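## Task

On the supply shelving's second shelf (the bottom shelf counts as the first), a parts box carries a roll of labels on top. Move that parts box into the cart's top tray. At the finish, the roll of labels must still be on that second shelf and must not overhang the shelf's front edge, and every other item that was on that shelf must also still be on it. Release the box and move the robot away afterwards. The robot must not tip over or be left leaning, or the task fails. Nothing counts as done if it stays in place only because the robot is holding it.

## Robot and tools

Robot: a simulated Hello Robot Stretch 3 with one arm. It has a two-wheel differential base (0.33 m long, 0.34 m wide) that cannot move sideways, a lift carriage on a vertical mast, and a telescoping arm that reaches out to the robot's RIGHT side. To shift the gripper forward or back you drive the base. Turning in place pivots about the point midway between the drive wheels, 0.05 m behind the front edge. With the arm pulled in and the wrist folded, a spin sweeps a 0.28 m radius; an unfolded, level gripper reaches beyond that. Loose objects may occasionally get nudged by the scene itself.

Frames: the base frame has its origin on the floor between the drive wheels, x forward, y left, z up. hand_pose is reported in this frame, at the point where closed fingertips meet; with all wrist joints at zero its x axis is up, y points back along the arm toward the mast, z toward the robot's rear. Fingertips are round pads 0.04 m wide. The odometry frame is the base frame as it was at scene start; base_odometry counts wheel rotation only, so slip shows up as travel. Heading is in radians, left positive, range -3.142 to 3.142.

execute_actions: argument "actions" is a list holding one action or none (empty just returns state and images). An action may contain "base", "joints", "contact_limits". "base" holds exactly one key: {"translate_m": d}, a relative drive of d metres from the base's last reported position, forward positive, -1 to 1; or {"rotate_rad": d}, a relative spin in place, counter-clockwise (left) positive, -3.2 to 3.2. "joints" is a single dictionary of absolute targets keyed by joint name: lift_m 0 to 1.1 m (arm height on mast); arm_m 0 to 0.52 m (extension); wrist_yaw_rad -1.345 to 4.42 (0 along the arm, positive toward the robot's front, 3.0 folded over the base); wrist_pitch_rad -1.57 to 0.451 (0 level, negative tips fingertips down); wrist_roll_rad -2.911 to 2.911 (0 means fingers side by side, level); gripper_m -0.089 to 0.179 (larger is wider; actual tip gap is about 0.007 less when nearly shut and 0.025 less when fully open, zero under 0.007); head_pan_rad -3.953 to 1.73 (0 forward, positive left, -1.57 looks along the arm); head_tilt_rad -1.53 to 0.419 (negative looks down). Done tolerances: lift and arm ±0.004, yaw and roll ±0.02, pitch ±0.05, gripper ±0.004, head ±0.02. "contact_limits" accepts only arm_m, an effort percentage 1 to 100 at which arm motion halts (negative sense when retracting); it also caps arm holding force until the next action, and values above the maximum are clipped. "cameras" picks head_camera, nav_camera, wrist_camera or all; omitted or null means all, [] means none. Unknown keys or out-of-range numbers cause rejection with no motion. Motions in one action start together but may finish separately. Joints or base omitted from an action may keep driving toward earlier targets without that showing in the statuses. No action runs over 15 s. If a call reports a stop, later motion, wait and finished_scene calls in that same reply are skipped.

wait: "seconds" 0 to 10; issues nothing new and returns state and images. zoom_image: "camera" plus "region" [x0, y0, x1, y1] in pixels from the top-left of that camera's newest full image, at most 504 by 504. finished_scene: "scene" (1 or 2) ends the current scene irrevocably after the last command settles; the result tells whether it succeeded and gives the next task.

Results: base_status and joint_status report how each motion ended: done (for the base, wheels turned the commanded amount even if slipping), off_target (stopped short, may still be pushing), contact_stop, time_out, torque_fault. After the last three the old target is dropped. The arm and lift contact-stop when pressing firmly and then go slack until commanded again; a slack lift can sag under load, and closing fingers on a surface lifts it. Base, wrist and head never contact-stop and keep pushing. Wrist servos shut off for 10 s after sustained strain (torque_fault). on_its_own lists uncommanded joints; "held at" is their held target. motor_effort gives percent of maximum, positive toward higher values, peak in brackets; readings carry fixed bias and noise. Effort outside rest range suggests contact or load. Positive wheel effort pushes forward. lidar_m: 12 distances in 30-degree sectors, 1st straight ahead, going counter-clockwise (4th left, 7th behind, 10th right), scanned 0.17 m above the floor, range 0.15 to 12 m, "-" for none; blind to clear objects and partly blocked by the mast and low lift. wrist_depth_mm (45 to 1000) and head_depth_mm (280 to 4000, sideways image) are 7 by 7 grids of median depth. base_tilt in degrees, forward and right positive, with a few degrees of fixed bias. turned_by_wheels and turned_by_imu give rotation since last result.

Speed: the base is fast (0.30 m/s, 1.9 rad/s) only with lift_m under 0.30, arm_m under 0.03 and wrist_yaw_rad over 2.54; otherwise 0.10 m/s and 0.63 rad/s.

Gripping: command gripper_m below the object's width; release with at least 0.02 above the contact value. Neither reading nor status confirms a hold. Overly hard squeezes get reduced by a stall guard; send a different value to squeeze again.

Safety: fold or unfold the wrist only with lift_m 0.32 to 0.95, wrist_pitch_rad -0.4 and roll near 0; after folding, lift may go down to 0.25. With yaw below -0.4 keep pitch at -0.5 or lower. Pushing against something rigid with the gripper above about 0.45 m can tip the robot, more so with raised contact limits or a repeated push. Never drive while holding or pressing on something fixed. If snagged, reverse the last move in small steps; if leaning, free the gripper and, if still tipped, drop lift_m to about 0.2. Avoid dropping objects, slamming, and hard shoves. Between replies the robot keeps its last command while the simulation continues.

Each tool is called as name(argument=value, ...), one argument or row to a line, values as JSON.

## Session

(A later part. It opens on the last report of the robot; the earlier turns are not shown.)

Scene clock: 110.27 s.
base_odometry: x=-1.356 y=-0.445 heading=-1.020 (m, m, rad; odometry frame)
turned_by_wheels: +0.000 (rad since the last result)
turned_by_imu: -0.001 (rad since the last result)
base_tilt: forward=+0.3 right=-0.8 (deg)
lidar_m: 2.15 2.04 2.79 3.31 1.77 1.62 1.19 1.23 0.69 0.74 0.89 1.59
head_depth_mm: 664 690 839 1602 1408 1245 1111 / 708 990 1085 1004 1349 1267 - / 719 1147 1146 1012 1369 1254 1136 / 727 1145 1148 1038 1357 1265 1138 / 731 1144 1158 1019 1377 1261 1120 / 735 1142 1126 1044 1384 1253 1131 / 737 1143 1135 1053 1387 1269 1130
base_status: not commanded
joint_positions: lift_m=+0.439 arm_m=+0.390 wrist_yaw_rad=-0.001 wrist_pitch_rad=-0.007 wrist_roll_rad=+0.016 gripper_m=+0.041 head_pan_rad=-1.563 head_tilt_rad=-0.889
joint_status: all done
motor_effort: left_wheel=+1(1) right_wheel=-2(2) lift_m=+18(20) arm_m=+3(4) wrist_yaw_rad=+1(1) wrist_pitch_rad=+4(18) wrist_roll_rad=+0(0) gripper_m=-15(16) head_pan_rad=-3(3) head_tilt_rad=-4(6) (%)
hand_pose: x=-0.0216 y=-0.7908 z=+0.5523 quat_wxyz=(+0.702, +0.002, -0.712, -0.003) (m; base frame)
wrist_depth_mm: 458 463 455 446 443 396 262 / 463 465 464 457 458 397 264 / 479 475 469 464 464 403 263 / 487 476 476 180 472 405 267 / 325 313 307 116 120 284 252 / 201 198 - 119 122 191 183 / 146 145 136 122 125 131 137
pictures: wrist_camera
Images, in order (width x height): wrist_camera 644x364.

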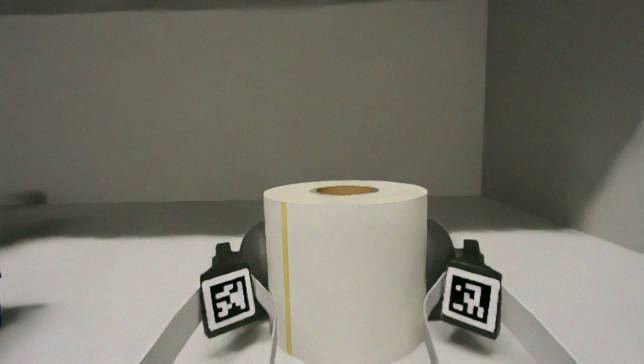

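execute_actions(
  actions=[
    {"joints":{"lift_m":0.444,"gripper_m":0.12}},
  ],
  cameras=[],
)

execute_actions(
  actions=[
    {"joints":{"arm_m":0.22}},
  ],
  cameras=[],
)

execute_actions(
  actions=[
    {"base":{"translate_m":0.12},"joints":{"wrist_yaw_rad":0.25,"wrist_pitch_rad":-0.2,"lift_m":0.48}},
  ],
  cameras=["head_camera","wrist_camera"],
)

Scene clock: 118.83 s.
base_odometry: x=-1.356 y=-0.445 heading=-1.020 (m, m, rad; odometry frame)
turned_by_wheels: +0.000 (rad since the last result)
turned_by_imu: -0.001 (rad since the last result)
base_tilt: forward=+0.3 right=-0.7 (deg)
lidar_m: 2.15 2.05 2.79 3.31 1.76 1.62 1.19 1.22 0.69 0.74 0.90 1.59
head_depth_mm: 662 687 837 1610 1413 1249 1114 / 709 991 1086 1000 1358 1270 - / 718 1148 1147 1007 1374 1253 1136 / 728 1144 1156 1040 1369 1261 1133 / 728 1149 1160 1025 1368 1262 1122 / 731 1150 1133 1050 1389 1264 1125 / 740 1142 1138 1053 1386 1264 1129
base_status: not commanded
joint_positions: lift_m=+0.444 arm_m=+0.390 wrist_yaw_rad=-0.001 wrist_pitch_rad=-0.020 wrist_roll_rad=+0.016 gripper_m=+0.120 head_pan_rad=-1.563 head_tilt_rad=-0.889
joint_status: all done
motor_effort: left_wheel=+1(1) right_wheel=-2(3) lift_m=+35(34) arm_m=+3(4) wrist_yaw_rad=-1(2) wrist_pitch_rad=+12(13) wrist_roll_rad=+0(0) gripper_m=+0(82) head_pan_rad=-3(3) head_tilt_rad=-5(6) (%)
hand_pose: x=-0.0216 y=-0.7904 z=+0.5532 quat_wxyz=(+0.702, +0.007, -0.712, -0.008) (m; base frame)
wrist_depth_mm: 456 446 449 448 449 398 262 / 470 466 461 455 457 400 264 / 479 472 471 469 462 400 264 / 478 481 476 179 468 403 266 / 315 308 298 119 128 311 248 / 201 199 181 122 131 - 183 / 147 139 144 125 129 132 137
pictures: none
No camera images: the call's "cameras" was empty. Leave "cameras" out to get every camera's image.

Scene clock: 121.33 s.
base_odometry: x=-1.356 y=-0.445 heading=-1.020 (m, m, rad; odometry frame)
turned_by_wheels: +0.000 (rad since the last result)
turned_by_imu: -0.001 (rad since the last result)
base_tilt: forward=+0.3 right=-0.8 (deg)
lidar_m: 2.14 2.05 2.80 3.30 1.77 1.62 1.19 1.22 0.69 0.74 0.89 1.59
head_depth_mm: 665 687 838 1600 1411 1243 1111 / 709 991 1086 1016 1367 1267 - / 721 1142 1148 1039 - 1249 1135 / 727 1138 1152 1038 1366 1256 1132 / 729 1148 1158 1024 1381 1254 1130 / 735 1146 1133 1050 1381 1270 1123 / 740 1149 1136 1049 1395 1256 1130
base_status: not commanded
joint_positions: lift_m=+0.444 arm_m=+0.220 wrist_yaw_rad=+0.000 wrist_pitch_rad=-0.020 wrist_roll_rad=+0.016 gripper_m=+0.120 head_pan_rad=-1.563 head_tilt_rad=-0.889
joint_status: all done
motor_effort: left_wheel=+1(1) right_wheel=-2(2) lift_m=+35(36) arm_m=-3(3) wrist_yaw_rad=+0(1) wrist_pitch_rad=+12(12) wrist_roll_rad=+0(0) gripper_m=+0(0) head_pan_rad=-4(3) head_tilt_rad=-6(6) (%)
hand_pose: x=-0.0215 y=-0.6209 z=+0.5532 quat_wxyz=(+0.702, +0.007, -0.712, -0.008) (m; base frame)
wrist_depth_mm: 635 625 604 616 607 398 266 / 636 635 625 617 613 400 265 / 649 651 644 637 624 403 265 / 365 548 644 300 577 402 266 / 286 242 321 291 288 276 251 / 206 204 201 199 198 - 195 / 678 711 698 686 618 385 236
pictures: none
No camera images: the call's "cameras" was empty. Leave "cameras" out to get every camera's image.

Scene clock: 123.47 s.
base_odometry: x=-1.293 y=-0.548 heading=-1.020 (m, m, rad; odometry frame)
turned_by_wheels: +0.000 (rad since the last result)
turned_by_imu: -0.001 (rad since the last result)
base_tilt: forward=+0.2 right=-0.7 (deg)
lidar_m: 2.03 1.95 2.72 3.30 1.94 1.72 1.31 1.35 0.74 0.75 0.82 1.58
head_depth_mm: 709 1015 1079 1006 1359 1236 1110 / 716 1145 1144 1026 1360 1257 - / 719 1145 1150 1032 - 1257 1140 / 725 1148 1158 991 1365 1258 1134 / 729 1142 1119 1037 1369 1263 1125 / 735 1141 1135 1042 1380 1260 1128 / 728 1139 1168 1053 1358 1262 1121
base_status: done
joint_positions: lift_m=+0.480 arm_m=+0.220 wrist_yaw_rad=+0.249 wrist_pitch_rad=-0.214 wrist_roll_rad=+0.016 gripper_m=+0.120 head_pan_rad=-1.563 head_tilt_rad=-0.889
joint_status: all done
motor_effort: left_wheel=+1(5) right_wheel=-3(4) lift_m=+35(37) arm_m=-3(3) wrist_yaw_rad=+2(1) wrist_pitch_rad=+8(11) wrist_roll_rad=+0(0) gripper_m=+0(0) head_pan_rad=-3(3) head_tilt_rad=-6(4) (%)
hand_pose: x=+0.0389 y=-0.6030 z=+0.5405 quat_wxyz=(+0.702, +0.162, -0.694, +0.011) (m; base frame)
wrist_depth_mm: 457 598 649 610 572 532 502 / 458 602 679 631 593 557 519 / 429 521 511 421 543 511 255 / 341 329 319 308 233 295 251 / 294 261 238 226 211 218 204 / 480 600 843 776 216 - 182 / 485 654 668 698 722 666 536
pictures: head_camera (sideways: a quarter turn clockwise sets it upright), wrist_camera
Images, in order (width x height): head_camera 896x504, wrist_camera 644x364.

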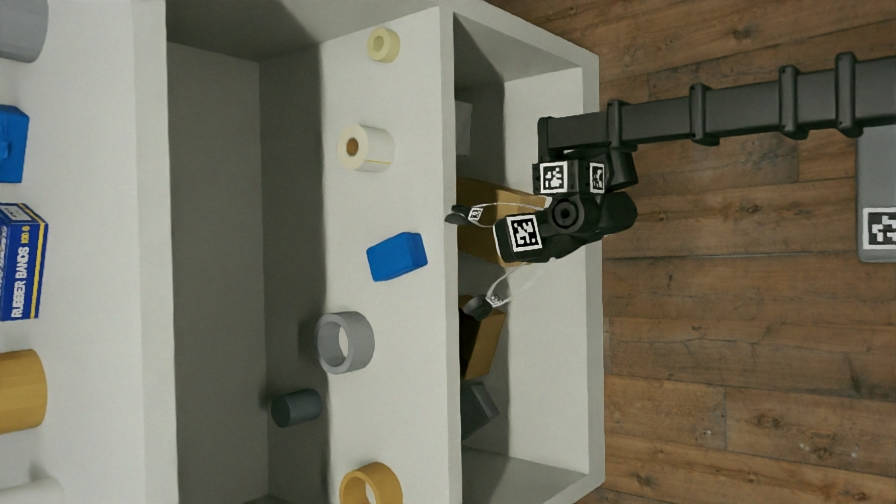

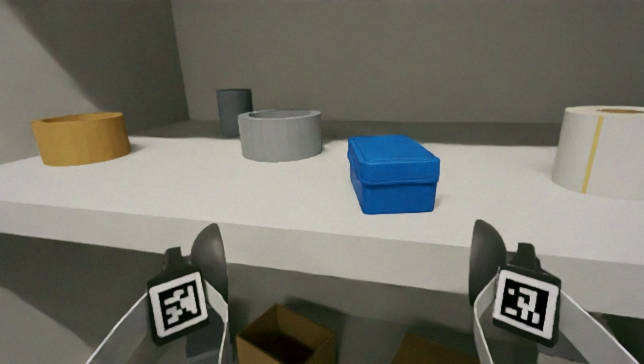

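execute_actions(
  actions=[
    {"joints":{"arm_m":0.345},"contact_limits":{"arm_m":15}},
  ],
  cameras=["head_camera","wrist_camera"],
)

Scene clock: 128.83 s.
base_odometry: x=-1.293 y=-0.548 heading=-1.020 (m, m, rad; odometry frame)
turned_by_wheels: +0.000 (rad since the last result)
turned_by_imu: -0.001 (rad since the last result)
base_tilt: forward=+0.2 right=-0.8 (deg)
lidar_m: 2.03 1.95 2.71 3.31 1.94 1.71 1.31 1.35 0.74 0.75 0.82 1.58
head_depth_mm: 707 1012 1077 1013 1358 1246 1111 / 712 1150 1138 1032 1372 1249 - / 719 1142 1145 1036 - 1253 1138 / 723 1141 1147 990 1366 1250 1132 / 726 1146 1130 1044 1380 1262 1120 / 734 1144 1135 1050 1380 1258 1128 / 729 1146 1169 1044 1364 1266 1124
base_status: not commanded
joint_positions: lift_m=+0.480 arm_m=+0.246 wrist_yaw_rad=+0.246 wrist_pitch_rad=-0.215 wrist_roll_rad=+0.014 gripper_m=+0.120 head_pan_rad=-1.563 head_tilt_rad=-0.890
joint_status: arm_m contact_stop (moved +0.026 of +0.125)
on_its_own: arm_m is slack since a contact_stop, until your next command for it (your +0.345 is given up)
motor_effort: left_wheel=+0(2) right_wheel=+1(8) lift_m=+31(35) arm_m=+1(16) wrist_yaw_rad=+3(7) wrist_pitch_rad=+9(11) wrist_roll_rad=+1(1) gripper_m=-1(2) head_pan_rad=-3(3) head_tilt_rad=-5(4) (%)
contact_limits: arm_m 15 (drawing in: default 30, maximum 49; extending or still: default 41, maximum 68)
hand_pose: x=+0.0383 y=-0.6288 z=+0.5403 quat_wxyz=(+0.702, +0.162, -0.693, +0.009) (m; base frame)
wrist_depth_mm: 460 592 625 577 541 512 484 / 464 607 643 611 572 535 500 / 381 560 455 482 540 519 243 / 336 328 318 288 208 296 238 / 250 236 224 213 211 219 204 / 478 576 216 199 182 - 162 / 489 635 670 692 702 660 161
pictures: head_camera (sideways: a quarter turn clockwise sets it upright), wrist_camera
Images, in order (width x height): head_camera 896x504, wrist_camera 644x364.

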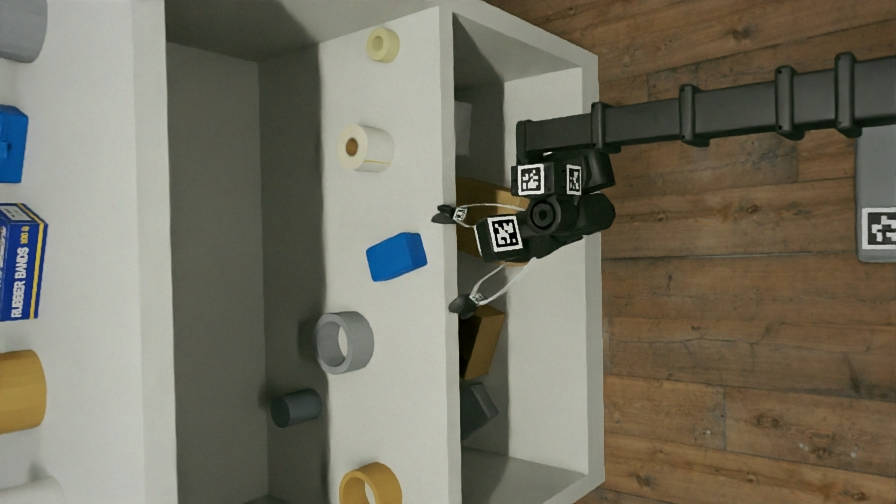

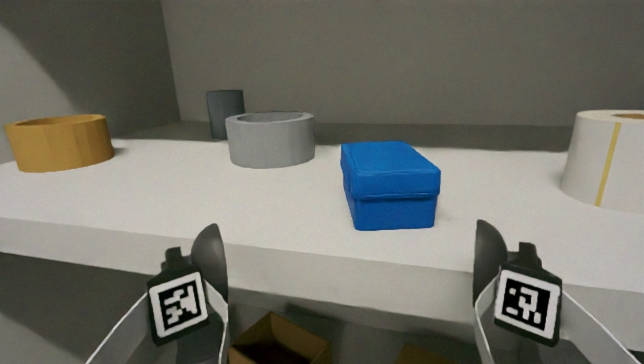

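Hit the shelf edge; raise.

execute_actions(
  actions=[
    {"joints":{"arm_m":0.235,"lift_m":0.495}},
  ],
  cameras=[],
)

execute_actions(
  actions=[
    {"joints":{"arm_m":0.345},"contact_limits":{"arm_m":15}},
  ],
  cameras=["head_camera","wrist_camera"],
)

Scene clock: 134.83 s.
base_odometry: x=-1.293 y=-0.548 heading=-1.020 (m, m, rad; odometry frame)
turned_by_wheels: +0.000 (rad since the last result)
turned_by_imu: -0.001 (rad since the last result)
base_tilt: forward=+0.2 right=-0.8 (deg)
lidar_m: 2.03 1.95 2.72 3.30 1.94 1.71 1.31 1.35 0.74 0.75 0.82 1.59
head_depth_mm: 707 1019 1081 1009 1363 1243 1107 / 713 1148 1141 1030 1363 1240 - / 717 1145 1144 1031 - 1255 1135 / 720 1144 1147 992 1370 1254 1136 / 730 1142 1124 1042 1383 1251 1130 / 732 1143 1125 1043 1383 1260 1116 / 729 1145 1166 1051 1372 1265 1131
base_status: not commanded
joint_positions: lift_m=+0.495 arm_m=+0.235 wrist_yaw_rad=+0.249 wrist_pitch_rad=-0.215 wrist_roll_rad=+0.014 gripper_m=+0.120 head_pan_rad=-1.563 head_tilt_rad=-0.890
joint_status: all done
motor_effort: left_wheel=+0(0) right_wheel=-1(1) lift_m=+35(34) arm_m=-4(3) wrist_yaw_rad=+2(3) wrist_pitch_rad=+9(9) wrist_roll_rad=+1(1) gripper_m=+0(0) head_pan_rad=-3(3) head_tilt_rad=-4(5) (%)
hand_pose: x=+0.0388 y=-0.6179 z=+0.5551 quat_wxyz=(+0.702, +0.163, -0.693, +0.010) (m; base frame)
wrist_depth_mm: 463 583 640 588 551 523 490 / 461 598 665 611 581 543 503 / 427 584 522 616 595 558 272 / 382 376 363 328 251 335 246 / 277 256 256 243 226 249 234 / 468 552 228 212 196 - 181 / 485 659 696 733 725 638 171
pictures: none
No camera images: the call's "cameras" was empty. Leave "cameras" out to get every camera's image.

Scene clock: 136.90 s.
base_odometry: x=-1.293 y=-0.548 heading=-1.020 (m, m, rad; odometry frame)
turned_by_wheels: +0.000 (rad since the last result)
turned_by_imu: +0.000 (rad since the last result)
base_tilt: forward=+0.3 right=-0.7 (deg)
lidar_m: 2.03 1.95 2.71 3.31 1.93 1.71 1.30 1.35 0.74 0.75 0.82 1.59
head_depth_mm: 707 1017 1073 1009 1361 1247 1119 / 714 1144 1139 1025 1371 1246 - / 718 1147 1142 1010 1375 1252 1142 / 724 1146 1146 1034 1375 1253 1136 / 728 1147 1128 1042 1382 1259 1120 / 731 1140 1121 1044 1379 1262 1127 / 725 1140 1167 1043 1356 1265 1124
base_status: not commanded
joint_positions: lift_m=+0.495 arm_m=+0.345 wrist_yaw_rad=+0.249 wrist_pitch_rad=-0.215 wrist_roll_rad=+0.014 gripper_m=+0.120 head_pan_rad=-1.563 head_tilt_rad=-0.890
joint_status: all done
motor_effort: left_wheel=+1(0) right_wheel=+0(1) lift_m=+35(35) arm_m=+4(4) wrist_yaw_rad=+0(0) wrist_pitch_rad=+9(9) wrist_roll_rad=+0(1) gripper_m=+0(0) head_pan_rad=-3(3) head_tilt_rad=-5(5) (%)
contact_limits: arm_m 15 (drawing in: default 30, maximum 49; extending or still: default 41, maximum 68)
hand_pose: x=+0.0390 y=-0.7274 z=+0.5551 quat_wxyz=(+0.702, +0.163, -0.693, +0.011) (m; base frame)
wrist_depth_mm: 458 561 514 492 456 429 400 / 464 576 552 513 476 446 420 / 462 555 429 538 499 463 437 / 347 370 267 349 341 339 327 / 259 254 257 170 179 250 230 / 195 194 189 127 121 - 179 / 156 149 153 125 125 142 146
pictures: head_camera (sideways: a quarter turn clockwise sets it upright), wrist_camera
Images, in order (width x height): head_camera 896x504, wrist_camera 644x364.

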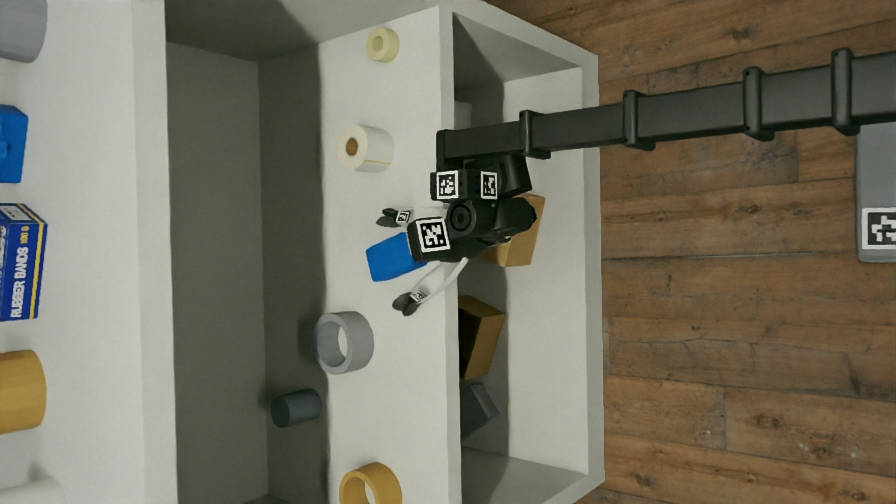

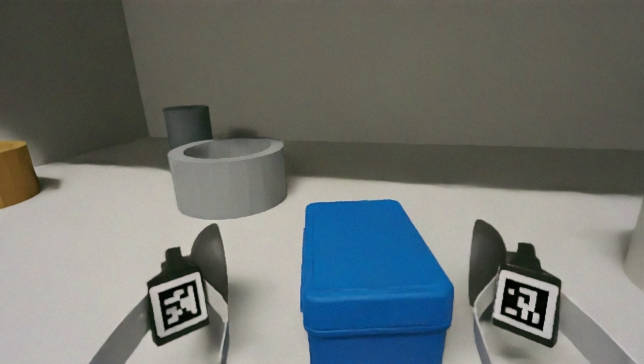

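execute_actions(
  actions=[
    {"joints":{"arm_m":0.357,"lift_m":0.488,"gripper_m":0.09}},
  ],
  cameras=["wrist_camera"],
)

execute_actions(
  actions=[
    {"joints":{"gripper_m":0.025}},
  ],
  cameras=["wrist_camera"],
)

execute_actions(
  actions=[
    {"joints":{"lift_m":0.53}},
  ],
  cameras=["wrist_camera","head_camera"],
)

Scene clock: 144.13 s.
base_odometry: x=-1.293 y=-0.548 heading=-1.020 (m, m, rad; odometry frame)
turned_by_wheels: +0.000 (rad since the last result)
turned_by_imu: -0.001 (rad since the last result)
base_tilt: forward=+0.2 right=-0.8 (deg)
lidar_m: 2.03 1.94 2.71 3.31 1.93 1.71 1.30 1.35 0.74 0.75 0.82 1.58
head_depth_mm: 706 1022 1080 1001 1356 1246 1110 / 713 1142 1144 1021 1371 1257 - / 718 1148 1148 1007 1369 1249 1132 / 721 1147 1152 1042 1375 1264 1136 / 726 1147 1123 1048 1379 1262 1118 / 734 1145 1128 1051 1379 1260 1127 / 726 1142 1165 1046 1365 1268 1134
base_status: not commanded
joint_positions: lift_m=+0.488 arm_m=+0.357 wrist_yaw_rad=+0.249 wrist_pitch_rad=-0.215 wrist_roll_rad=+0.014 gripper_m=+0.090 head_pan_rad=-1.563 head_tilt_rad=-0.890
joint_status: all done
motor_effort: left_wheel=+0(0) right_wheel=-1(1) lift_m=+20(30) arm_m=+4(5) wrist_yaw_rad=+0(0) wrist_pitch_rad=+9(9) wrist_roll_rad=+0(1) gripper_m=-1(82) head_pan_rad=-3(4) head_tilt_rad=-5(5) (%)
hand_pose: x=+0.0390 y=-0.7393 z=+0.5488 quat_wxyz=(+0.702, +0.163, -0.693, +0.011) (m; base frame)
wrist_depth_mm: 455 542 510 478 442 416 393 / 460 575 542 500 470 436 413 / 468 527 425 509 487 452 427 / 360 323 253 334 326 316 307 / 243 240 249 149 154 224 219 / 185 182 - 111 110 179 169 / 149 147 140 110 112 134 139
pictures: wrist_camera
Images, in order (width x height): wrist_camera 644x364.

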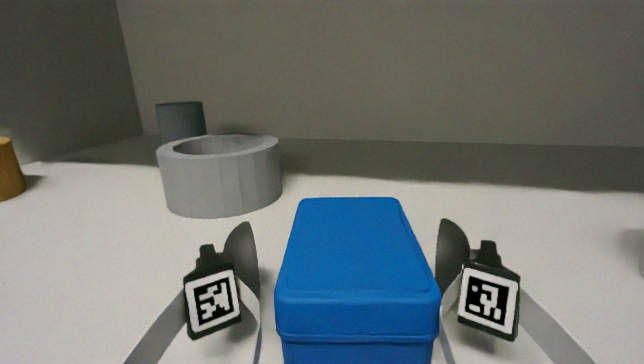

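Scene clock: 145.27 s.
base_odometry: x=-1.293 y=-0.548 heading=-1.020 (m, m, rad; odometry frame)
turned_by_wheels: +0.000 (rad since the last result)
turned_by_imu: +0.000 (rad since the last result)
base_tilt: forward=+0.2 right=-0.7 (deg)
lidar_m: 2.03 1.95 2.71 3.32 1.94 1.72 1.31 1.35 0.74 0.75 0.82 1.59
head_depth_mm: 707 1015 1078 1011 1359 1250 1113 / 714 1147 1136 1029 1364 1259 - / 717 1149 1139 1008 1381 1265 1131 / 722 1142 1155 1182 1366 1254 1136 / 725 1149 1124 1043 1373 1263 1122 / 731 1147 1128 1046 1379 1268 1127 / 727 1143 1169 1052 1361 1274 1127
base_status: not commanded
joint_positions: lift_m=+0.488 arm_m=+0.357 wrist_yaw_rad=+0.251 wrist_pitch_rad=-0.215 wrist_roll_rad=+0.014 gripper_m=+0.026 head_pan_rad=-1.563 head_tilt_rad=-0.890
joint_status: all done
motor_effort: left_wheel=+1(0) right_wheel=-1(1) lift_m=+20(20) arm_m=+4(3) wrist_yaw_rad=+0(0) wrist_pitch_rad=+9(9) wrist_roll_rad=+1(0) gripper_m=-18(93) head_pan_rad=-3(3) head_tilt_rad=-5(5) (%)
hand_pose: x=+0.0393 y=-0.7393 z=+0.5488 quat_wxyz=(+0.702, +0.164, -0.693, +0.011) (m; base frame)
wrist_depth_mm: 460 536 509 476 448 419 393 / 456 572 538 498 461 439 413 / 462 537 424 517 481 451 424 / 358 326 256 337 328 317 311 / 243 239 249 145 159 223 218 / 184 182 188 118 117 175 169 / 148 147 139 125 127 135 139
pictures: wrist_camera
Images, in order (width x height): wrist_camera 644x364.

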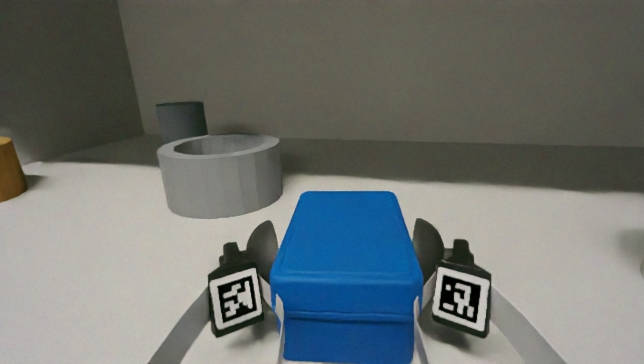

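Scene clock: 146.47 s.
base_odometry: x=-1.293 y=-0.548 heading=-1.020 (m, m, rad; odometry frame)
turned_by_wheels: +0.000 (rad since the last result)
turned_by_imu: +0.000 (rad since the last result)
base_tilt: forward=+0.2 right=-0.7 (deg)
lidar_m: 2.03 1.95 2.72 3.31 1.94 1.71 1.31 1.35 0.74 0.75 0.82 1.58
head_depth_mm: 709 1019 1079 1011 1353 1247 1120 / 712 1140 1144 1036 1370 1268 - / 717 1144 1147 - 1364 1254 1141 / 721 1147 1153 1335 1373 1256 1142 / 727 1143 1141 1041 1380 1256 1124 / 730 1141 1130 1048 1384 1270 1125 / 728 1142 1157 1050 1359 1265 1126
base_status: not commanded
joint_positions: lift_m=+0.530 arm_m=+0.357 wrist_yaw_rad=+0.251 wrist_pitch_rad=-0.221 wrist_roll_rad=+0.014 gripper_m=+0.026 head_pan_rad=-1.563 head_tilt_rad=-0.890
joint_status: all done
motor_effort: left_wheel=+1(0) right_wheel=-1(1) lift_m=+36(36) arm_m=+4(3) wrist_yaw_rad=+0(1) wrist_pitch_rad=+12(12) wrist_roll_rad=+0(1) gripper_m=-17(19) head_pan_rad=-3(4) head_tilt_rad=-5(5) (%)
hand_pose: x=+0.0392 y=-0.7389 z=+0.5888 quat_wxyz=(+0.702, +0.165, -0.692, +0.009) (m; base frame)
wrist_depth_mm: 460 544 510 474 442 421 399 / 462 569 540 502 465 434 412 / 466 576 570 527 494 451 431 / 447 473 343 453 439 431 417 / 324 324 268 146 154 305 298 / 252 247 258 118 117 242 230 / 203 201 190 125 126 184 186
pictures: head_camera (sideways: a quarter turn clockwise sets it upright), wrist_camera
Images, in order (width x height): head_camera 896x504, wrist_camera 644x364.

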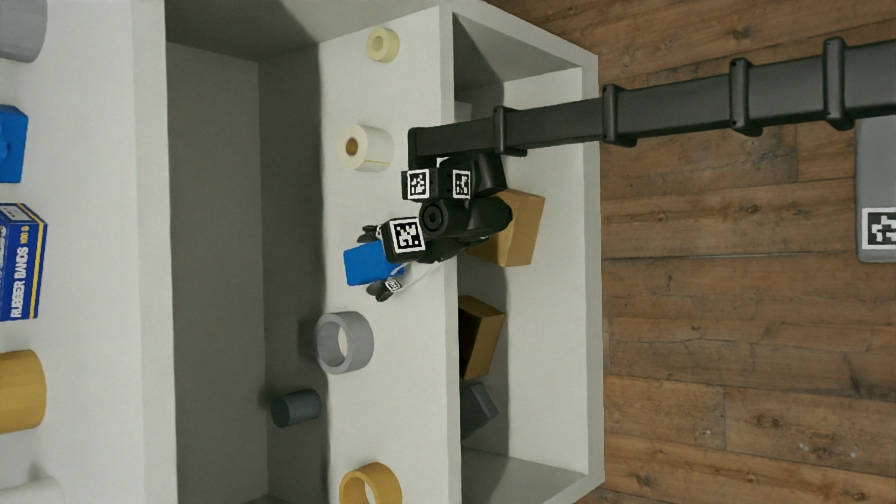

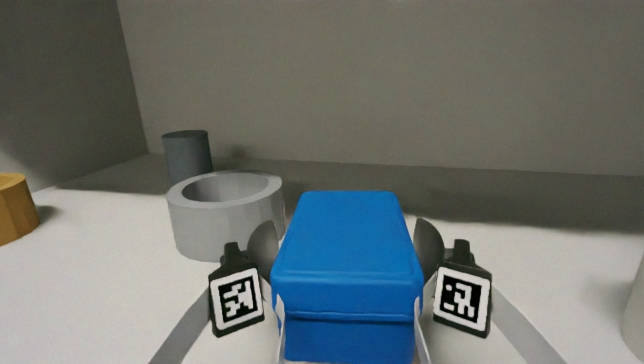

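Retract and look for the cart (behind-left).

execute_actions(
  actions=[
    {"joints":{"arm_m":0.0,"head_pan_rad":-3.85,"head_tilt_rad":-0.4}},
  ],
  cameras=["nav_camera","head_camera"],
)

Scene clock: 157.23 s.
base_odometry: x=-1.293 y=-0.548 heading=-1.020 (m, m, rad; odometry frame)
turned_by_wheels: +0.000 (rad since the last result)
turned_by_imu: -0.002 (rad since the last result)
base_tilt: forward=+0.3 right=-0.7 (deg)
lidar_m: 2.03 1.95 2.71 3.31 1.94 1.71 1.31 1.35 0.74 0.75 0.82 1.58
head_depth_mm: 2577 - - - - - - / 2407 2611 2859 2986 2245 1726 1420 / 2197 2375 2527 2635 2205 1715 1386 / 2009 2143 2257 2038 2096 1737 1388 / 1868 1965 2058 2208 2232 1725 1393 / 1710 1802 1926 2047 2123 1754 1393 / 1594 1676 1785 1906 2014 1748 1400
base_status: not commanded
joint_positions: lift_m=+0.530 arm_m=+0.001 wrist_yaw_rad=+0.250 wrist_pitch_rad=-0.221 wrist_roll_rad=+0.014 gripper_m=+0.026 head_pan_rad=-3.843 head_tilt_rad=-0.409
joint_status: all done
joint sent to its limit — the command would take arm_m past its lower limit, so that joint was sent only as far as its limit.
motor_effort: left_wheel=+0(1) right_wheel=-1(1) lift_m=+36(35) arm_m=-3(4) wrist_yaw_rad=-1(1) wrist_pitch_rad=+13(13) wrist_roll_rad=+1(1) gripper_m=-19(18) head_pan_rad=-3(46) head_tilt_rad=+5(27) (%)
hand_pose: x=+0.0391 y=-0.3835 z=+0.5886 quat_wxyz=(+0.702, +0.165, -0.692, +0.009) (m; base frame)
wrist_depth_mm: 498 594 838 827 756 717 667 / - 594 877 848 785 748 699 / - 606 742 664 784 663 622 / - 561 512 461 445 433 422 / - 652 882 146 155 863 588 / - 705 811 118 117 793 654 / 951 846 765 125 126 735 642
pictures: head_camera (sideways: a quarter turn clockwise sets it upright), nav_camera (sideways: a quarter turn counterclockwise sets it upright)
Images, in order (width x height): head_camera 896x504, nav_camera 672x504.

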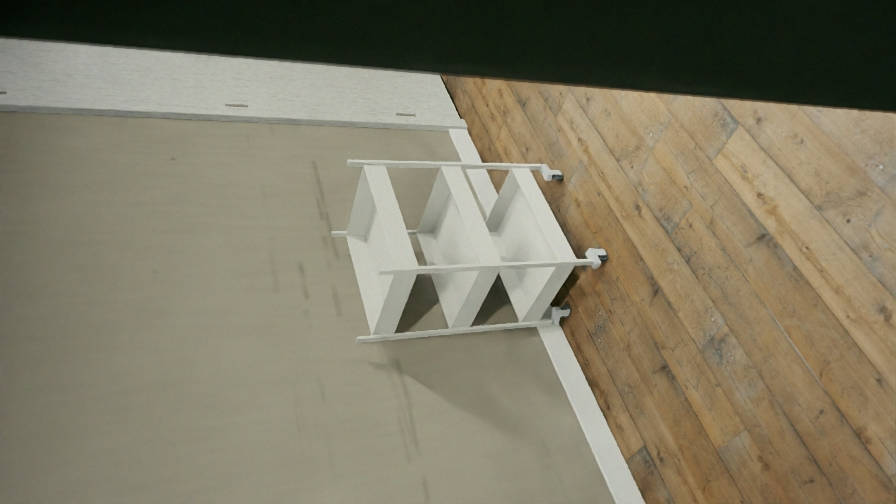

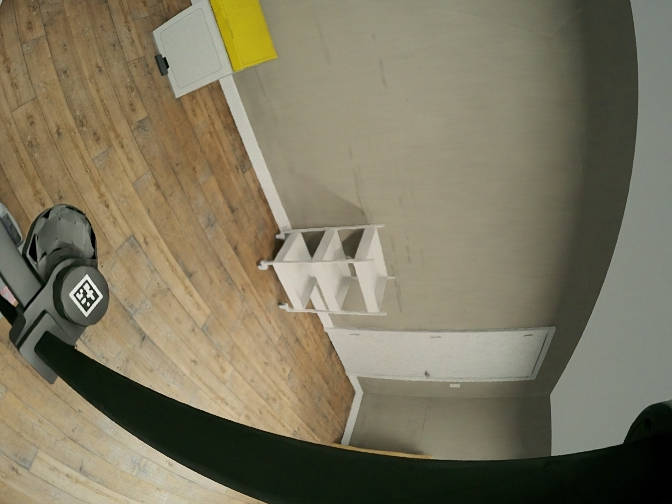

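execute_actions(
  actions=[
    {"base":{"rotate_rad":-1.08},"joints":{"wrist_yaw_rad":0}},
  ],
  cameras=[],
)

execute_actions(
  actions=[
    {"base":{"translate_m":-1.0},"joints":{"lift_m":0.72,"head_pan_rad":-1.57,"head_tilt_rad":-0.8}},
  ],
  cameras=[],
)

execute_actions(
  actions=[
    {"base":{"translate_m":-0.5}},
  ],
  cameras=[],
)

execute_actions(
  actions=[
    {"base":{"rotate_rad":-0.54}},
  ],
)

Scene clock: 171.70 s.
base_odometry: x=-1.293 y=-0.548 heading=-2.100 (m, m, rad; odometry frame)
turned_by_wheels: -1.080 (rad since the last result)
turned_by_imu: -1.052 (rad since the last result)
base_tilt: forward=+0.2 right=-0.7 (deg)
lidar_m: 0.82 1.56 2.03 1.95 2.76 3.31 1.98 1.72 1.31 1.34 0.74 0.75
head_depth_mm: 3484 - - - - - - / 3371 3568 3975 3308 2263 1705 1425 / 3369 3491 3837 3260 2242 1730 1384 / 3221 3436 3783 3326 2254 1721 1392 / 3124 3376 3348 3399 2296 1734 1393 / 3094 3281 3307 3398 2293 1758 1408 / 3033 3176 3199 3337 2309 1767 1406
base_status: done
joint_positions: lift_m=+0.530 arm_m=+0.001 wrist_yaw_rad=+0.001 wrist_pitch_rad=-0.221 wrist_roll_rad=+0.014 gripper_m=+0.026 head_pan_rad=-3.843 head_tilt_rad=-0.409
joint_status: all done
motor_effort: left_wheel=+1(5) right_wheel=-3(8) lift_m=+36(36) arm_m=-4(4) wrist_yaw_rad=+0(3) wrist_pitch_rad=+13(13) wrist_roll_rad=+1(1) gripper_m=-18(17) head_pan_rad=-4(3) head_tilt_rad=+4(5) (%)
hand_pose: x=-0.0213 y=-0.3911 z=+0.5886 quat_wxyz=(+0.698, +0.078, -0.708, -0.079) (m; base frame)
wrist_depth_mm: 843 - - - - - - / 854 - - - - - - / 858 - - - - - - / 893 - - - - - - / 913 - - 146 155 - - / 490 - - 118 116 - - / 512 908 866 125 126 861 857
pictures: none
No camera images: the call's "cameras" was empty. Leave "cameras" out to get every camera's image.

Scene clock: 183.17 s.
base_odometry: x=-0.789 y=+0.316 heading=-2.099 (m, m, rad; odometry frame)
turned_by_wheels: +0.000 (rad since the last result)
turned_by_imu: -0.002 (rad since the last result)
base_tilt: forward=+0.2 right=-0.8 (deg)
lidar_m: 1.66 2.62 2.17 2.49 2.56 2.43 1.86 0.92 0.89 1.31 1.25 1.52
head_depth_mm: 1089 1220 1401 1630 1509 1322 - / 1141 1276 1482 1700 1514 1328 - / 1189 1360 1574 1773 1438 - - / 1255 1433 1674 1824 1459 1309 1145 / 1317 1517 1748 1847 1527 1311 1140 / 1382 1633 1591 1706 1523 1315 1146 / 1471 1746 1537 1705 1526 1314 1153
base_status: done
joint_positions: lift_m=+0.720 arm_m=+0.001 wrist_yaw_rad=+0.001 wrist_pitch_rad=-0.221 wrist_roll_rad=+0.014 gripper_m=+0.026 head_pan_rad=-1.577 head_tilt_rad=-0.790
joint_status: all done
motor_effort: left_wheel=+1(2) right_wheel=-2(10) lift_m=+35(31) arm_m=-3(3) wrist_yaw_rad=-1(0) wrist_pitch_rad=+13(13) wrist_roll_rad=+0(1) gripper_m=-17(17) head_pan_rad=+4(45) head_tilt_rad=-4(28) (%)
hand_pose: x=-0.0213 y=-0.3911 z=+0.7786 quat_wxyz=(+0.698, +0.078, -0.708, -0.079) (m; base frame)
wrist_depth_mm: - - - - 962 862 769 / - - - - - 893 783 / - - - - - 932 836 / - - - - - 975 881 / - - - 146 155 - 897 / - - - 118 116 - 931 / - - - 125 126 - 953
pictures: none
No camera images: the call's "cameras" was empty. Leave "cameras" out to get every camera's image.

Scene clock: 189.63 s.
base_odometry: x=-0.537 y=+0.748 heading=-2.099 (m, m, rad; odometry frame)
turned_by_wheels: +0.000 (rad since the last result)
turned_by_imu: -0.001 (rad since the last result)
base_tilt: forward=+0.2 right=-0.8 (deg)
lidar_m: 2.15 2.85 2.41 2.53 2.09 2.00 1.54 0.67 0.64 0.66 1.43 1.99
head_depth_mm: 887 994 1045 920 1087 1233 - / 923 1054 1049 950 1123 1292 - / 971 1105 1275 1479 1045 - - / 1015 1173 1367 1657 1446 1312 1145 / 1075 1230 1483 1724 1531 1312 1148 / 1135 1325 1581 1795 1540 1320 1153 / 1204 1414 1716 1855 1537 1313 1152
base_status: done
joint_positions: lift_m=+0.720 arm_m=+0.001 wrist_yaw_rad=+0.001 wrist_pitch_rad=-0.221 wrist_roll_rad=+0.014 gripper_m=+0.026 head_pan_rad=-1.577 head_tilt_rad=-0.790
joint_status: not commanded
motor_effort: left_wheel=+1(2) right_wheel=-2(9) lift_m=+36(36) arm_m=-4(3) wrist_yaw_rad=-1(0) wrist_pitch_rad=+13(13) wrist_roll_rad=+1(1) gripper_m=-18(17) head_pan_rad=+3(3) head_tilt_rad=-5(4) (%)
hand_pose: x=-0.0213 y=-0.3911 z=+0.7786 quat_wxyz=(+0.698, +0.078, -0.708, -0.079) (m; base frame)
wrist_depth_mm: - - 999 844 752 659 615 / - - - 893 791 709 628 / - - - 969 821 698 628 / - - - 961 444 606 582 / - - - 146 155 395 354 / - - - 118 117 712 666 / - - - 126 126 596 609
pictures: none
No camera images: the call's "cameras" was empty. Leave "cameras" out to get every camera's image.

Scene clock: 191.43 s.
base_odometry: x=-0.537 y=+0.748 heading=-2.639 (m, m, rad; odometry frame)
turned_by_wheels: -0.540 (rad since the last result)
turned_by_imu: -0.525 (rad since the last result)
base_tilt: forward=+0.2 right=-0.9 (deg)
lidar_m: 1.99 2.14 2.87 2.41 2.79 2.11 1.99 1.55 0.67 0.64 0.66 1.41
head_depth_mm: 920 1057 1241 1496 1510 1316 - / 913 1048 1200 1443 1467 1324 - / 910 1042 1057 956 1023 - - / 902 1034 1062 960 1130 1307 1150 / 897 1026 1070 972 1279 1282 1149 / 890 1019 1074 964 1308 1308 1156 / 886 1009 1180 1401 1527 1323 1156
base_status: done
joint_positions: lift_m=+0.720 arm_m=+0.001 wrist_yaw_rad=+0.001 wrist_pitch_rad=-0.221 wrist_roll_rad=+0.014 gripper_m=+0.026 head_pan_rad=-1.577 head_tilt_rad=-0.790
joint_status: not commanded
motor_effort: left_wheel=+2(4) right_wheel=-3(8) lift_m=+36(36) arm_m=-3(3) wrist_yaw_rad=-1(1) wrist_pitch_rad=+13(13) wrist_roll_rad=+1(1) gripper_m=-18(18) head_pan_rad=+4(3) head_tilt_rad=-4(4) (%)
hand_pose: x=-0.0213 y=-0.3911 z=+0.7786 quat_wxyz=(+0.698, +0.078, -0.708, -0.079) (m; base frame)
wrist_depth_mm: 728 726 738 731 731 738 734 / 756 758 758 763 759 791 796 / 776 792 777 780 795 807 817 / 838 480 672 655 523 865 877 / 875 436 437 146 155 905 942 / 921 945 805 118 117 967 959 / 978 973 607 126 126 - -
pictures: head_camera (sideways: a quarter turn clockwise sets it upright), nav_camera (sideways: a quarter turn counterclockwise sets it upright), wrist_camera
Images, in order (width x height): head_camera 896x504, nav_camera 672x504, wrist_camera 644x364.

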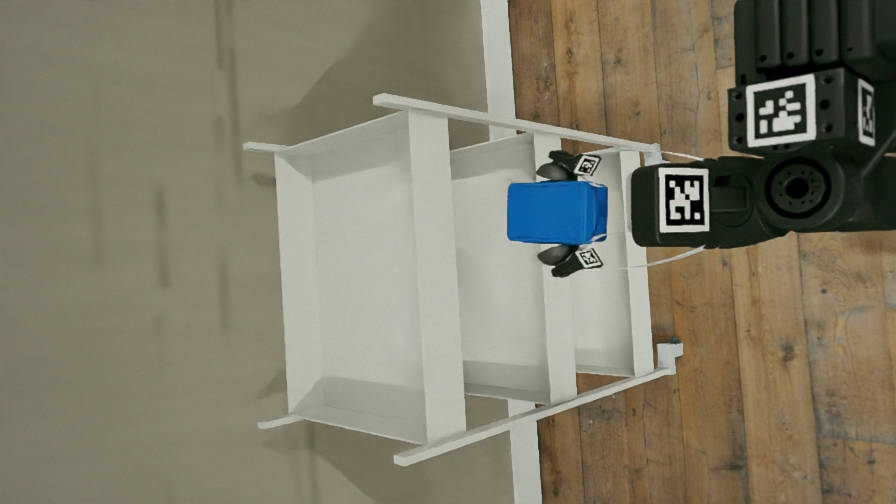

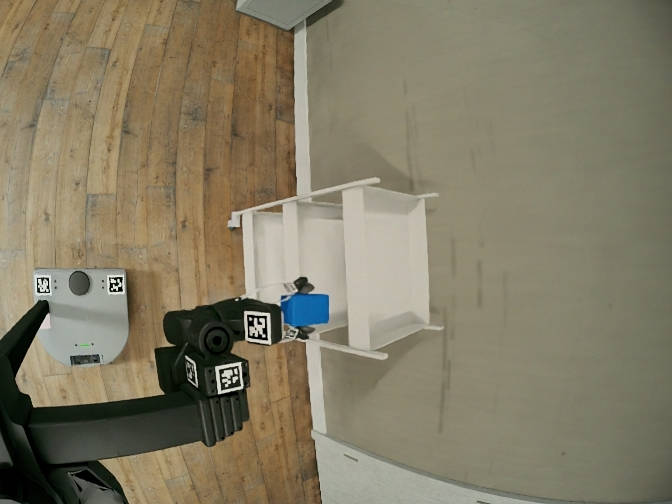

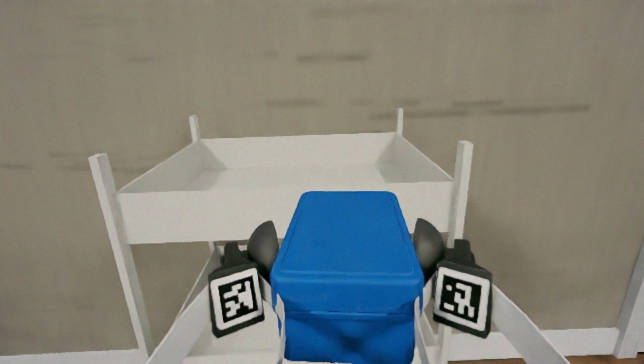

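execute_actions(
  actions=[
    {"base":{"translate_m":0.08},"joints":{"lift_m":0.84,"wrist_pitch_rad":-0.45,"arm_m":0.1}},
  ],
  cameras=[],
)

execute_actions(
  actions=[
    {"joints":{"arm_m":0.45,"head_tilt_rad":-0.6},"contact_limits":{"arm_m":15}},
  ],
  cameras=["head_camera","wrist_camera"],
)

Scene clock: 201.97 s.
base_odometry: x=-0.607 y=+0.709 heading=-2.639 (m, m, rad; odometry frame)
turned_by_wheels: +0.000 (rad since the last result)
turned_by_imu: -0.001 (rad since the last result)
base_tilt: forward=+0.2 right=-0.7 (deg)
lidar_m: 1.91 2.07 2.86 2.40 2.79 2.18 2.07 1.55 0.67 0.64 0.65 1.41
head_depth_mm: 917 1052 1227 1377 - 1257 1117 / 911 1043 1064 851 - 1279 1141 / 903 1039 1061 935 - 1274 1140 / 896 1026 1059 961 1201 1307 1141 / 891 1021 1068 965 1283 1287 1146 / 891 1017 1150 1376 1537 1318 1151 / 882 1006 1175 1403 1549 1317 1155
base_status: done
joint_positions: lift_m=+0.840 arm_m=+0.100 wrist_yaw_rad=+0.000 wrist_pitch_rad=-0.468 wrist_roll_rad=+0.014 gripper_m=+0.026 head_pan_rad=-1.577 head_tilt_rad=-0.790
joint_status: all done
motor_effort: left_wheel=+1(4) right_wheel=-3(7) lift_m=+36(39) arm_m=+4(5) wrist_yaw_rad=-1(1) wrist_pitch_rad=+11(12) wrist_roll_rad=+1(1) gripper_m=-18(17) head_pan_rad=+4(4) head_tilt_rad=-5(5) (%)
hand_pose: x=-0.0214 y=-0.4626 z=+0.8414 quat_wxyz=(+0.683, +0.163, -0.692, -0.165) (m; base frame)
wrist_depth_mm: 627 626 640 637 648 659 655 / 677 672 691 695 696 710 711 / 737 748 688 659 650 775 779 / 800 796 545 554 544 490 867 / 900 862 394 146 155 395 963 / - - 669 118 116 - - / - - 591 125 126 554 -
pictures: none
No camera images: the call's "cameras" was empty. Leave "cameras" out to get every camera's image.

Scene clock: 205.77 s.
base_odometry: x=-0.607 y=+0.709 heading=-2.639 (m, m, rad; odometry frame)
turned_by_wheels: +0.000 (rad since the last result)
turned_by_imu: -0.001 (rad since the last result)
base_tilt: forward=+0.2 right=-0.7 (deg)
lidar_m: 1.90 2.07 2.87 2.41 2.78 2.19 2.07 1.54 0.67 0.64 0.65 1.41
head_depth_mm: 886 984 1101 1239 - - 1203 / 877 973 1071 1058 1105 1101 1193 / 874 973 1048 1027 952 1198 1201 / 870 963 1062 1067 953 1207 1198 / 866 961 1068 1107 956 1098 1193 / 858 954 1062 1199 1368 1461 1238 / 851 939 1061 1198 1387 1476 1242
base_status: not commanded
joint_positions: lift_m=+0.840 arm_m=+0.450 wrist_yaw_rad=+0.000 wrist_pitch_rad=-0.468 wrist_roll_rad=+0.014 gripper_m=+0.026 head_pan_rad=-1.577 head_tilt_rad=-0.606
joint_status: all done
motor_effort: left_wheel=+1(2) right_wheel=-3(3) lift_m=+36(36) arm_m=+4(4) wrist_yaw_rad=+0(0) wrist_pitch_rad=+11(11) wrist_roll_rad=+0(1) gripper_m=-18(18) head_pan_rad=+4(4) head_tilt_rad=+3(17) (%)
contact_limits: arm_m 15 (drawing in: default 30, maximum 49; extending or still: default 41, maximum 68)
hand_pose: x=-0.0215 y=-0.8126 z=+0.8413 quat_wxyz=(+0.683, +0.163, -0.692, -0.165) (m; base frame)
wrist_depth_mm: 313 316 319 319 325 328 332 / 339 346 345 350 351 355 361 / 365 375 376 381 385 390 396 / 408 405 414 408 422 425 428 / 452 428 437 146 155 367 486 / 506 360 382 119 116 368 334 / 564 323 320 125 126 309 288
pictures: head_camera (sideways: a quarter turn clockwise sets it upright), wrist_camera
Images, in order (width x height): head_camera 896x504, wrist_camera 644x364.

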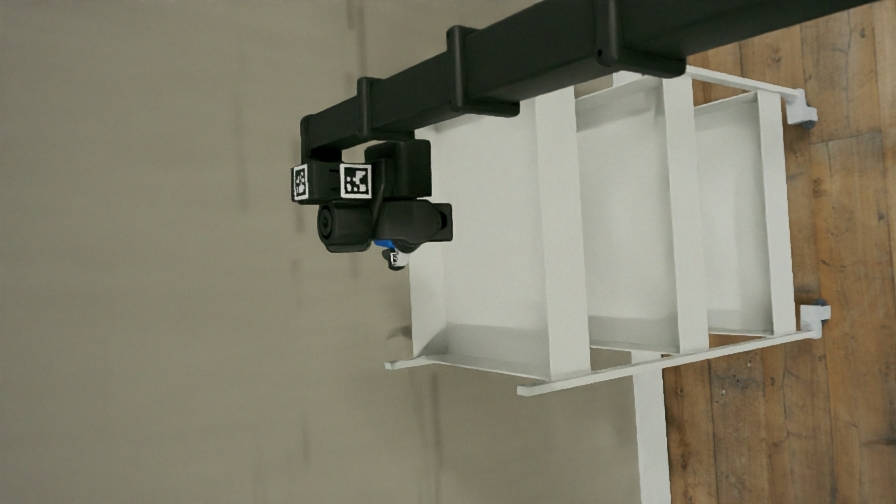

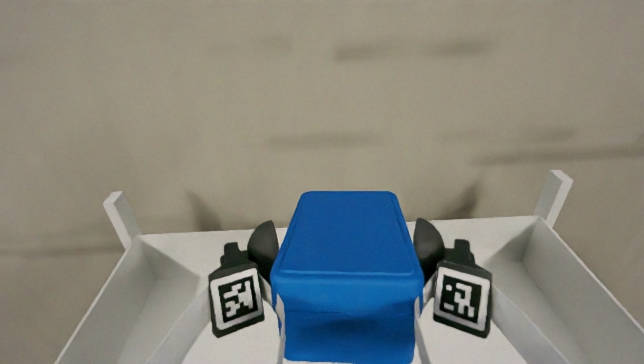

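execute_actions(
  actions=[
    {"joints":{"lift_m":0.74}},
  ],
  cameras=["head_camera","wrist_camera"],
)

Scene clock: 210.53 s.
base_odometry: x=-0.607 y=+0.709 heading=-2.639 (m, m, rad; odometry frame)
turned_by_wheels: +0.000 (rad since the last result)
turned_by_imu: -0.001 (rad since the last result)
base_tilt: forward=+0.2 right=-0.7 (deg)
lidar_m: 1.91 2.07 2.87 2.41 2.78 2.18 2.07 1.55 0.67 0.64 0.65 1.41
head_depth_mm: 886 985 1105 1238 1432 - - / 878 970 1101 1152 - 1204 1194 / 876 966 1095 - 951 1208 1199 / 869 969 1086 1084 960 1215 1190 / 864 956 1076 1102 961 1091 1188 / 857 948 1069 1196 1382 1459 1242 / 855 948 1057 1199 1394 1478 1238
base_status: not commanded
joint_positions: lift_m=+0.740 arm_m=+0.450 wrist_yaw_rad=+0.000 wrist_pitch_rad=-0.468 wrist_roll_rad=+0.014 gripper_m=+0.026 head_pan_rad=-1.577 head_tilt_rad=-0.606
joint_status: all done
motor_effort: left_wheel=+1(1) right_wheel=-3(3) lift_m=+21(30) arm_m=+5(4) wrist_yaw_rad=+0(1) wrist_pitch_rad=+11(11) wrist_roll_rad=+1(0) gripper_m=-16(19) head_pan_rad=+4(4) head_tilt_rad=+3(4) (%)
hand_pose: x=-0.0215 y=-0.8125 z=+0.7419 quat_wxyz=(+0.683, +0.163, -0.692, -0.165) (m; base frame)
wrist_depth_mm: 313 319 317 323 326 326 332 / 339 345 346 349 354 353 354 / 362 370 368 377 372 375 382 / 390 317 322 316 322 326 281 / 249 308 316 146 155 292 271 / 246 261 266 118 117 254 244 / 226 224 216 125 126 210 212
pictures: head_camera (sideways: a quarter turn clockwise sets it upright), wrist_camera
Images, in order (width x height): head_camera 896x504, wrist_camera 644x364.

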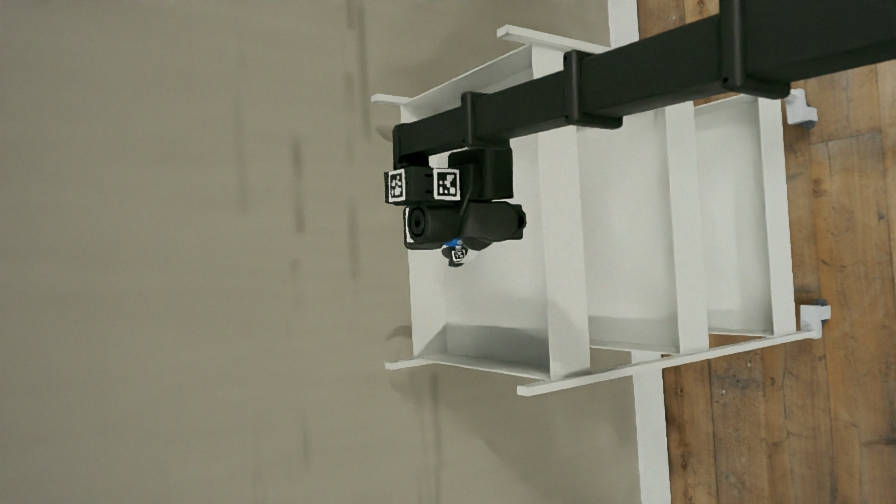

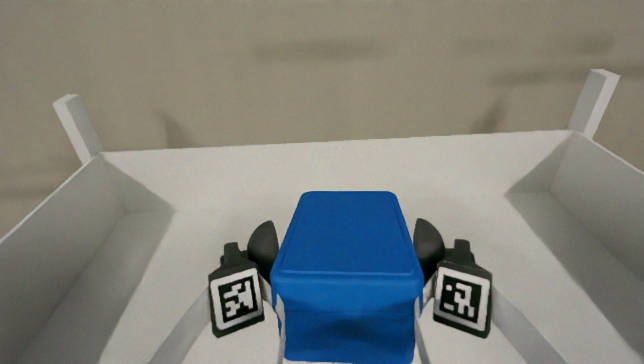

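execute_actions(
  actions=[
    {"joints":{"lift_m":0.69}},
  ],
  cameras=["wrist_camera"],
)

execute_actions(
  actions=[
    {"joints":{"lift_m":0.68}},
  ],
  cameras=["wrist_camera","head_camera"],
)

Scene clock: 216.10 s.
base_odometry: x=-0.607 y=+0.709 heading=-2.639 (m, m, rad; odometry frame)
turned_by_wheels: +0.000 (rad since the last result)
turned_by_imu: -0.001 (rad since the last result)
base_tilt: forward=+0.3 right=-0.7 (deg)
lidar_m: 1.91 2.07 2.86 2.41 2.79 2.19 2.06 1.54 0.67 0.64 0.65 1.42
head_depth_mm: 883 983 1107 1243 1437 1485 - / 885 974 1103 1097 1032 1201 1190 / 877 969 1088 1123 1121 1206 1200 / 863 967 1083 1110 1035 1202 1201 / 864 963 1078 1098 960 1096 1193 / 857 949 1067 1186 1362 1463 1233 / 852 945 1059 1197 1388 1465 1237
base_status: not commanded
joint_positions: lift_m=+0.691 arm_m=+0.450 wrist_yaw_rad=+0.000 wrist_pitch_rad=-0.455 wrist_roll_rad=+0.014 gripper_m=+0.026 head_pan_rad=-1.577 head_tilt_rad=-0.606
joint_status: all done
motor_effort: left_wheel=+1(1) right_wheel=-3(3) lift_m=+14(21) arm_m=+3(4) wrist_yaw_rad=-1(0) wrist_pitch_rad=+3(11) wrist_roll_rad=+1(1) gripper_m=-18(18) head_pan_rad=+3(4) head_tilt_rad=+3(2) (%)
hand_pose: x=-0.0215 y=-0.8144 z=+0.6950 quat_wxyz=(+0.684, +0.159, -0.693, -0.161) (m; base frame)
wrist_depth_mm: 313 315 320 318 326 326 325 / 328 340 341 341 349 345 284 / 273 287 291 290 295 297 276 / 254 303 300 291 287 281 264 / 239 243 248 146 156 230 225 / 205 204 208 118 117 198 190 / 176 175 167 125 126 162 165
pictures: wrist_camera
Images, in order (width x height): wrist_camera 644x364.

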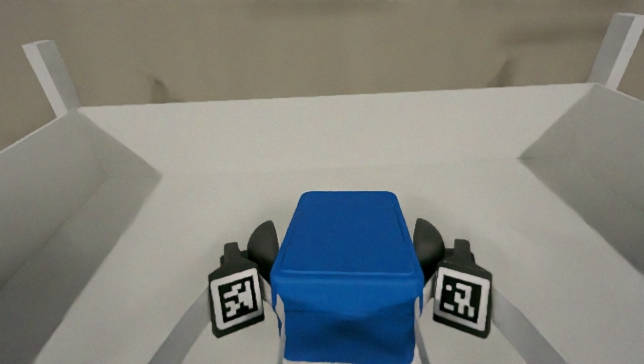

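Scene clock: 216.60 s.
base_odometry: x=-0.607 y=+0.709 heading=-2.639 (m, m, rad; odometry frame)
turned_by_wheels: +0.000 (rad since the last result)
turned_by_imu: +0.000 (rad since the last result)
base_tilt: forward=+0.3 right=-0.7 (deg)
lidar_m: 1.91 2.07 2.87 2.41 2.78 2.18 2.08 1.55 0.68 0.64 0.65 1.41
head_depth_mm: 889 989 1106 1252 1440 1469 - / 879 979 1096 1094 941 1216 1195 / 874 974 1094 1121 1119 1203 1197 / 867 964 1083 1109 1041 1212 1200 / 863 961 1076 1098 958 1091 1196 / 861 955 1065 1197 1378 1463 1237 / 858 946 1060 1201 1385 1466 1236
base_status: not commanded
joint_positions: lift_m=+0.689 arm_m=+0.450 wrist_yaw_rad=+0.000 wrist_pitch_rad=-0.444 wrist_roll_rad=+0.012 gripper_m=+0.026 head_pan_rad=-1.577 head_tilt_rad=-0.606
joint_status: lift_m contact_stop (moved -0.002 of -0.011)
on_its_own: lift_m is slack since a contact_stop, until your next command for it (your +0.680 is given up)
motor_effort: left_wheel=+2(2) right_wheel=-4(4) lift_m=+27(29) arm_m=+3(3) wrist_yaw_rad=+0(1) wrist_pitch_rad=-3(6) wrist_roll_rad=+2(2) gripper_m=-17(18) head_pan_rad=+4(3) head_tilt_rad=+3(3) (%)
hand_pose: x=-0.0215 y=-0.8158 z=+0.6959 quat_wxyz=(+0.686, +0.155, -0.693, -0.157) (m; base frame)
wrist_depth_mm: 315 318 319 320 325 323 326 / 327 341 345 347 345 346 345 / 274 283 287 292 293 294 277 / 254 300 302 298 291 288 266 / 239 247 252 146 156 233 229 / 208 203 209 118 117 200 191 / 177 176 168 125 126 164 166
pictures: head_camera (sideways: a quarter turn clockwise sets it upright), wrist_camera
Images, in order (width x height): head_camera 896x504, wrist_camera 644x364.

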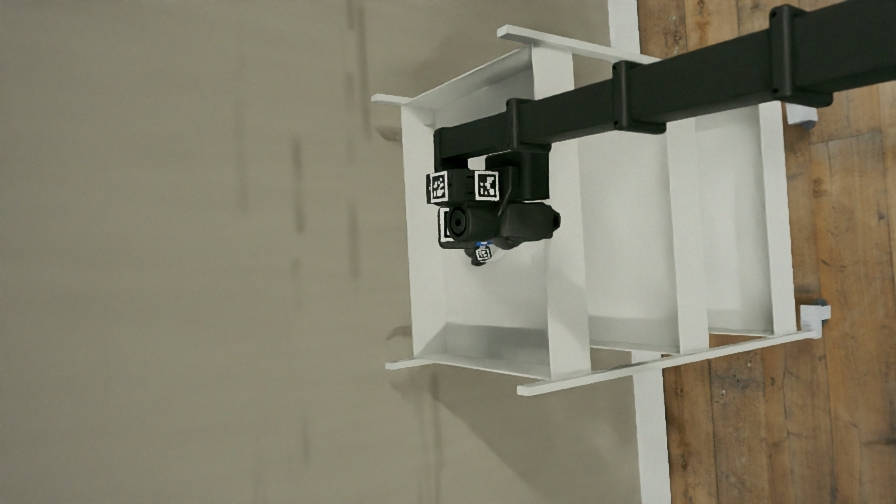

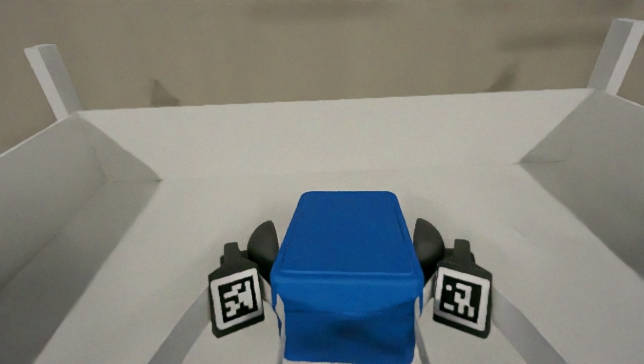

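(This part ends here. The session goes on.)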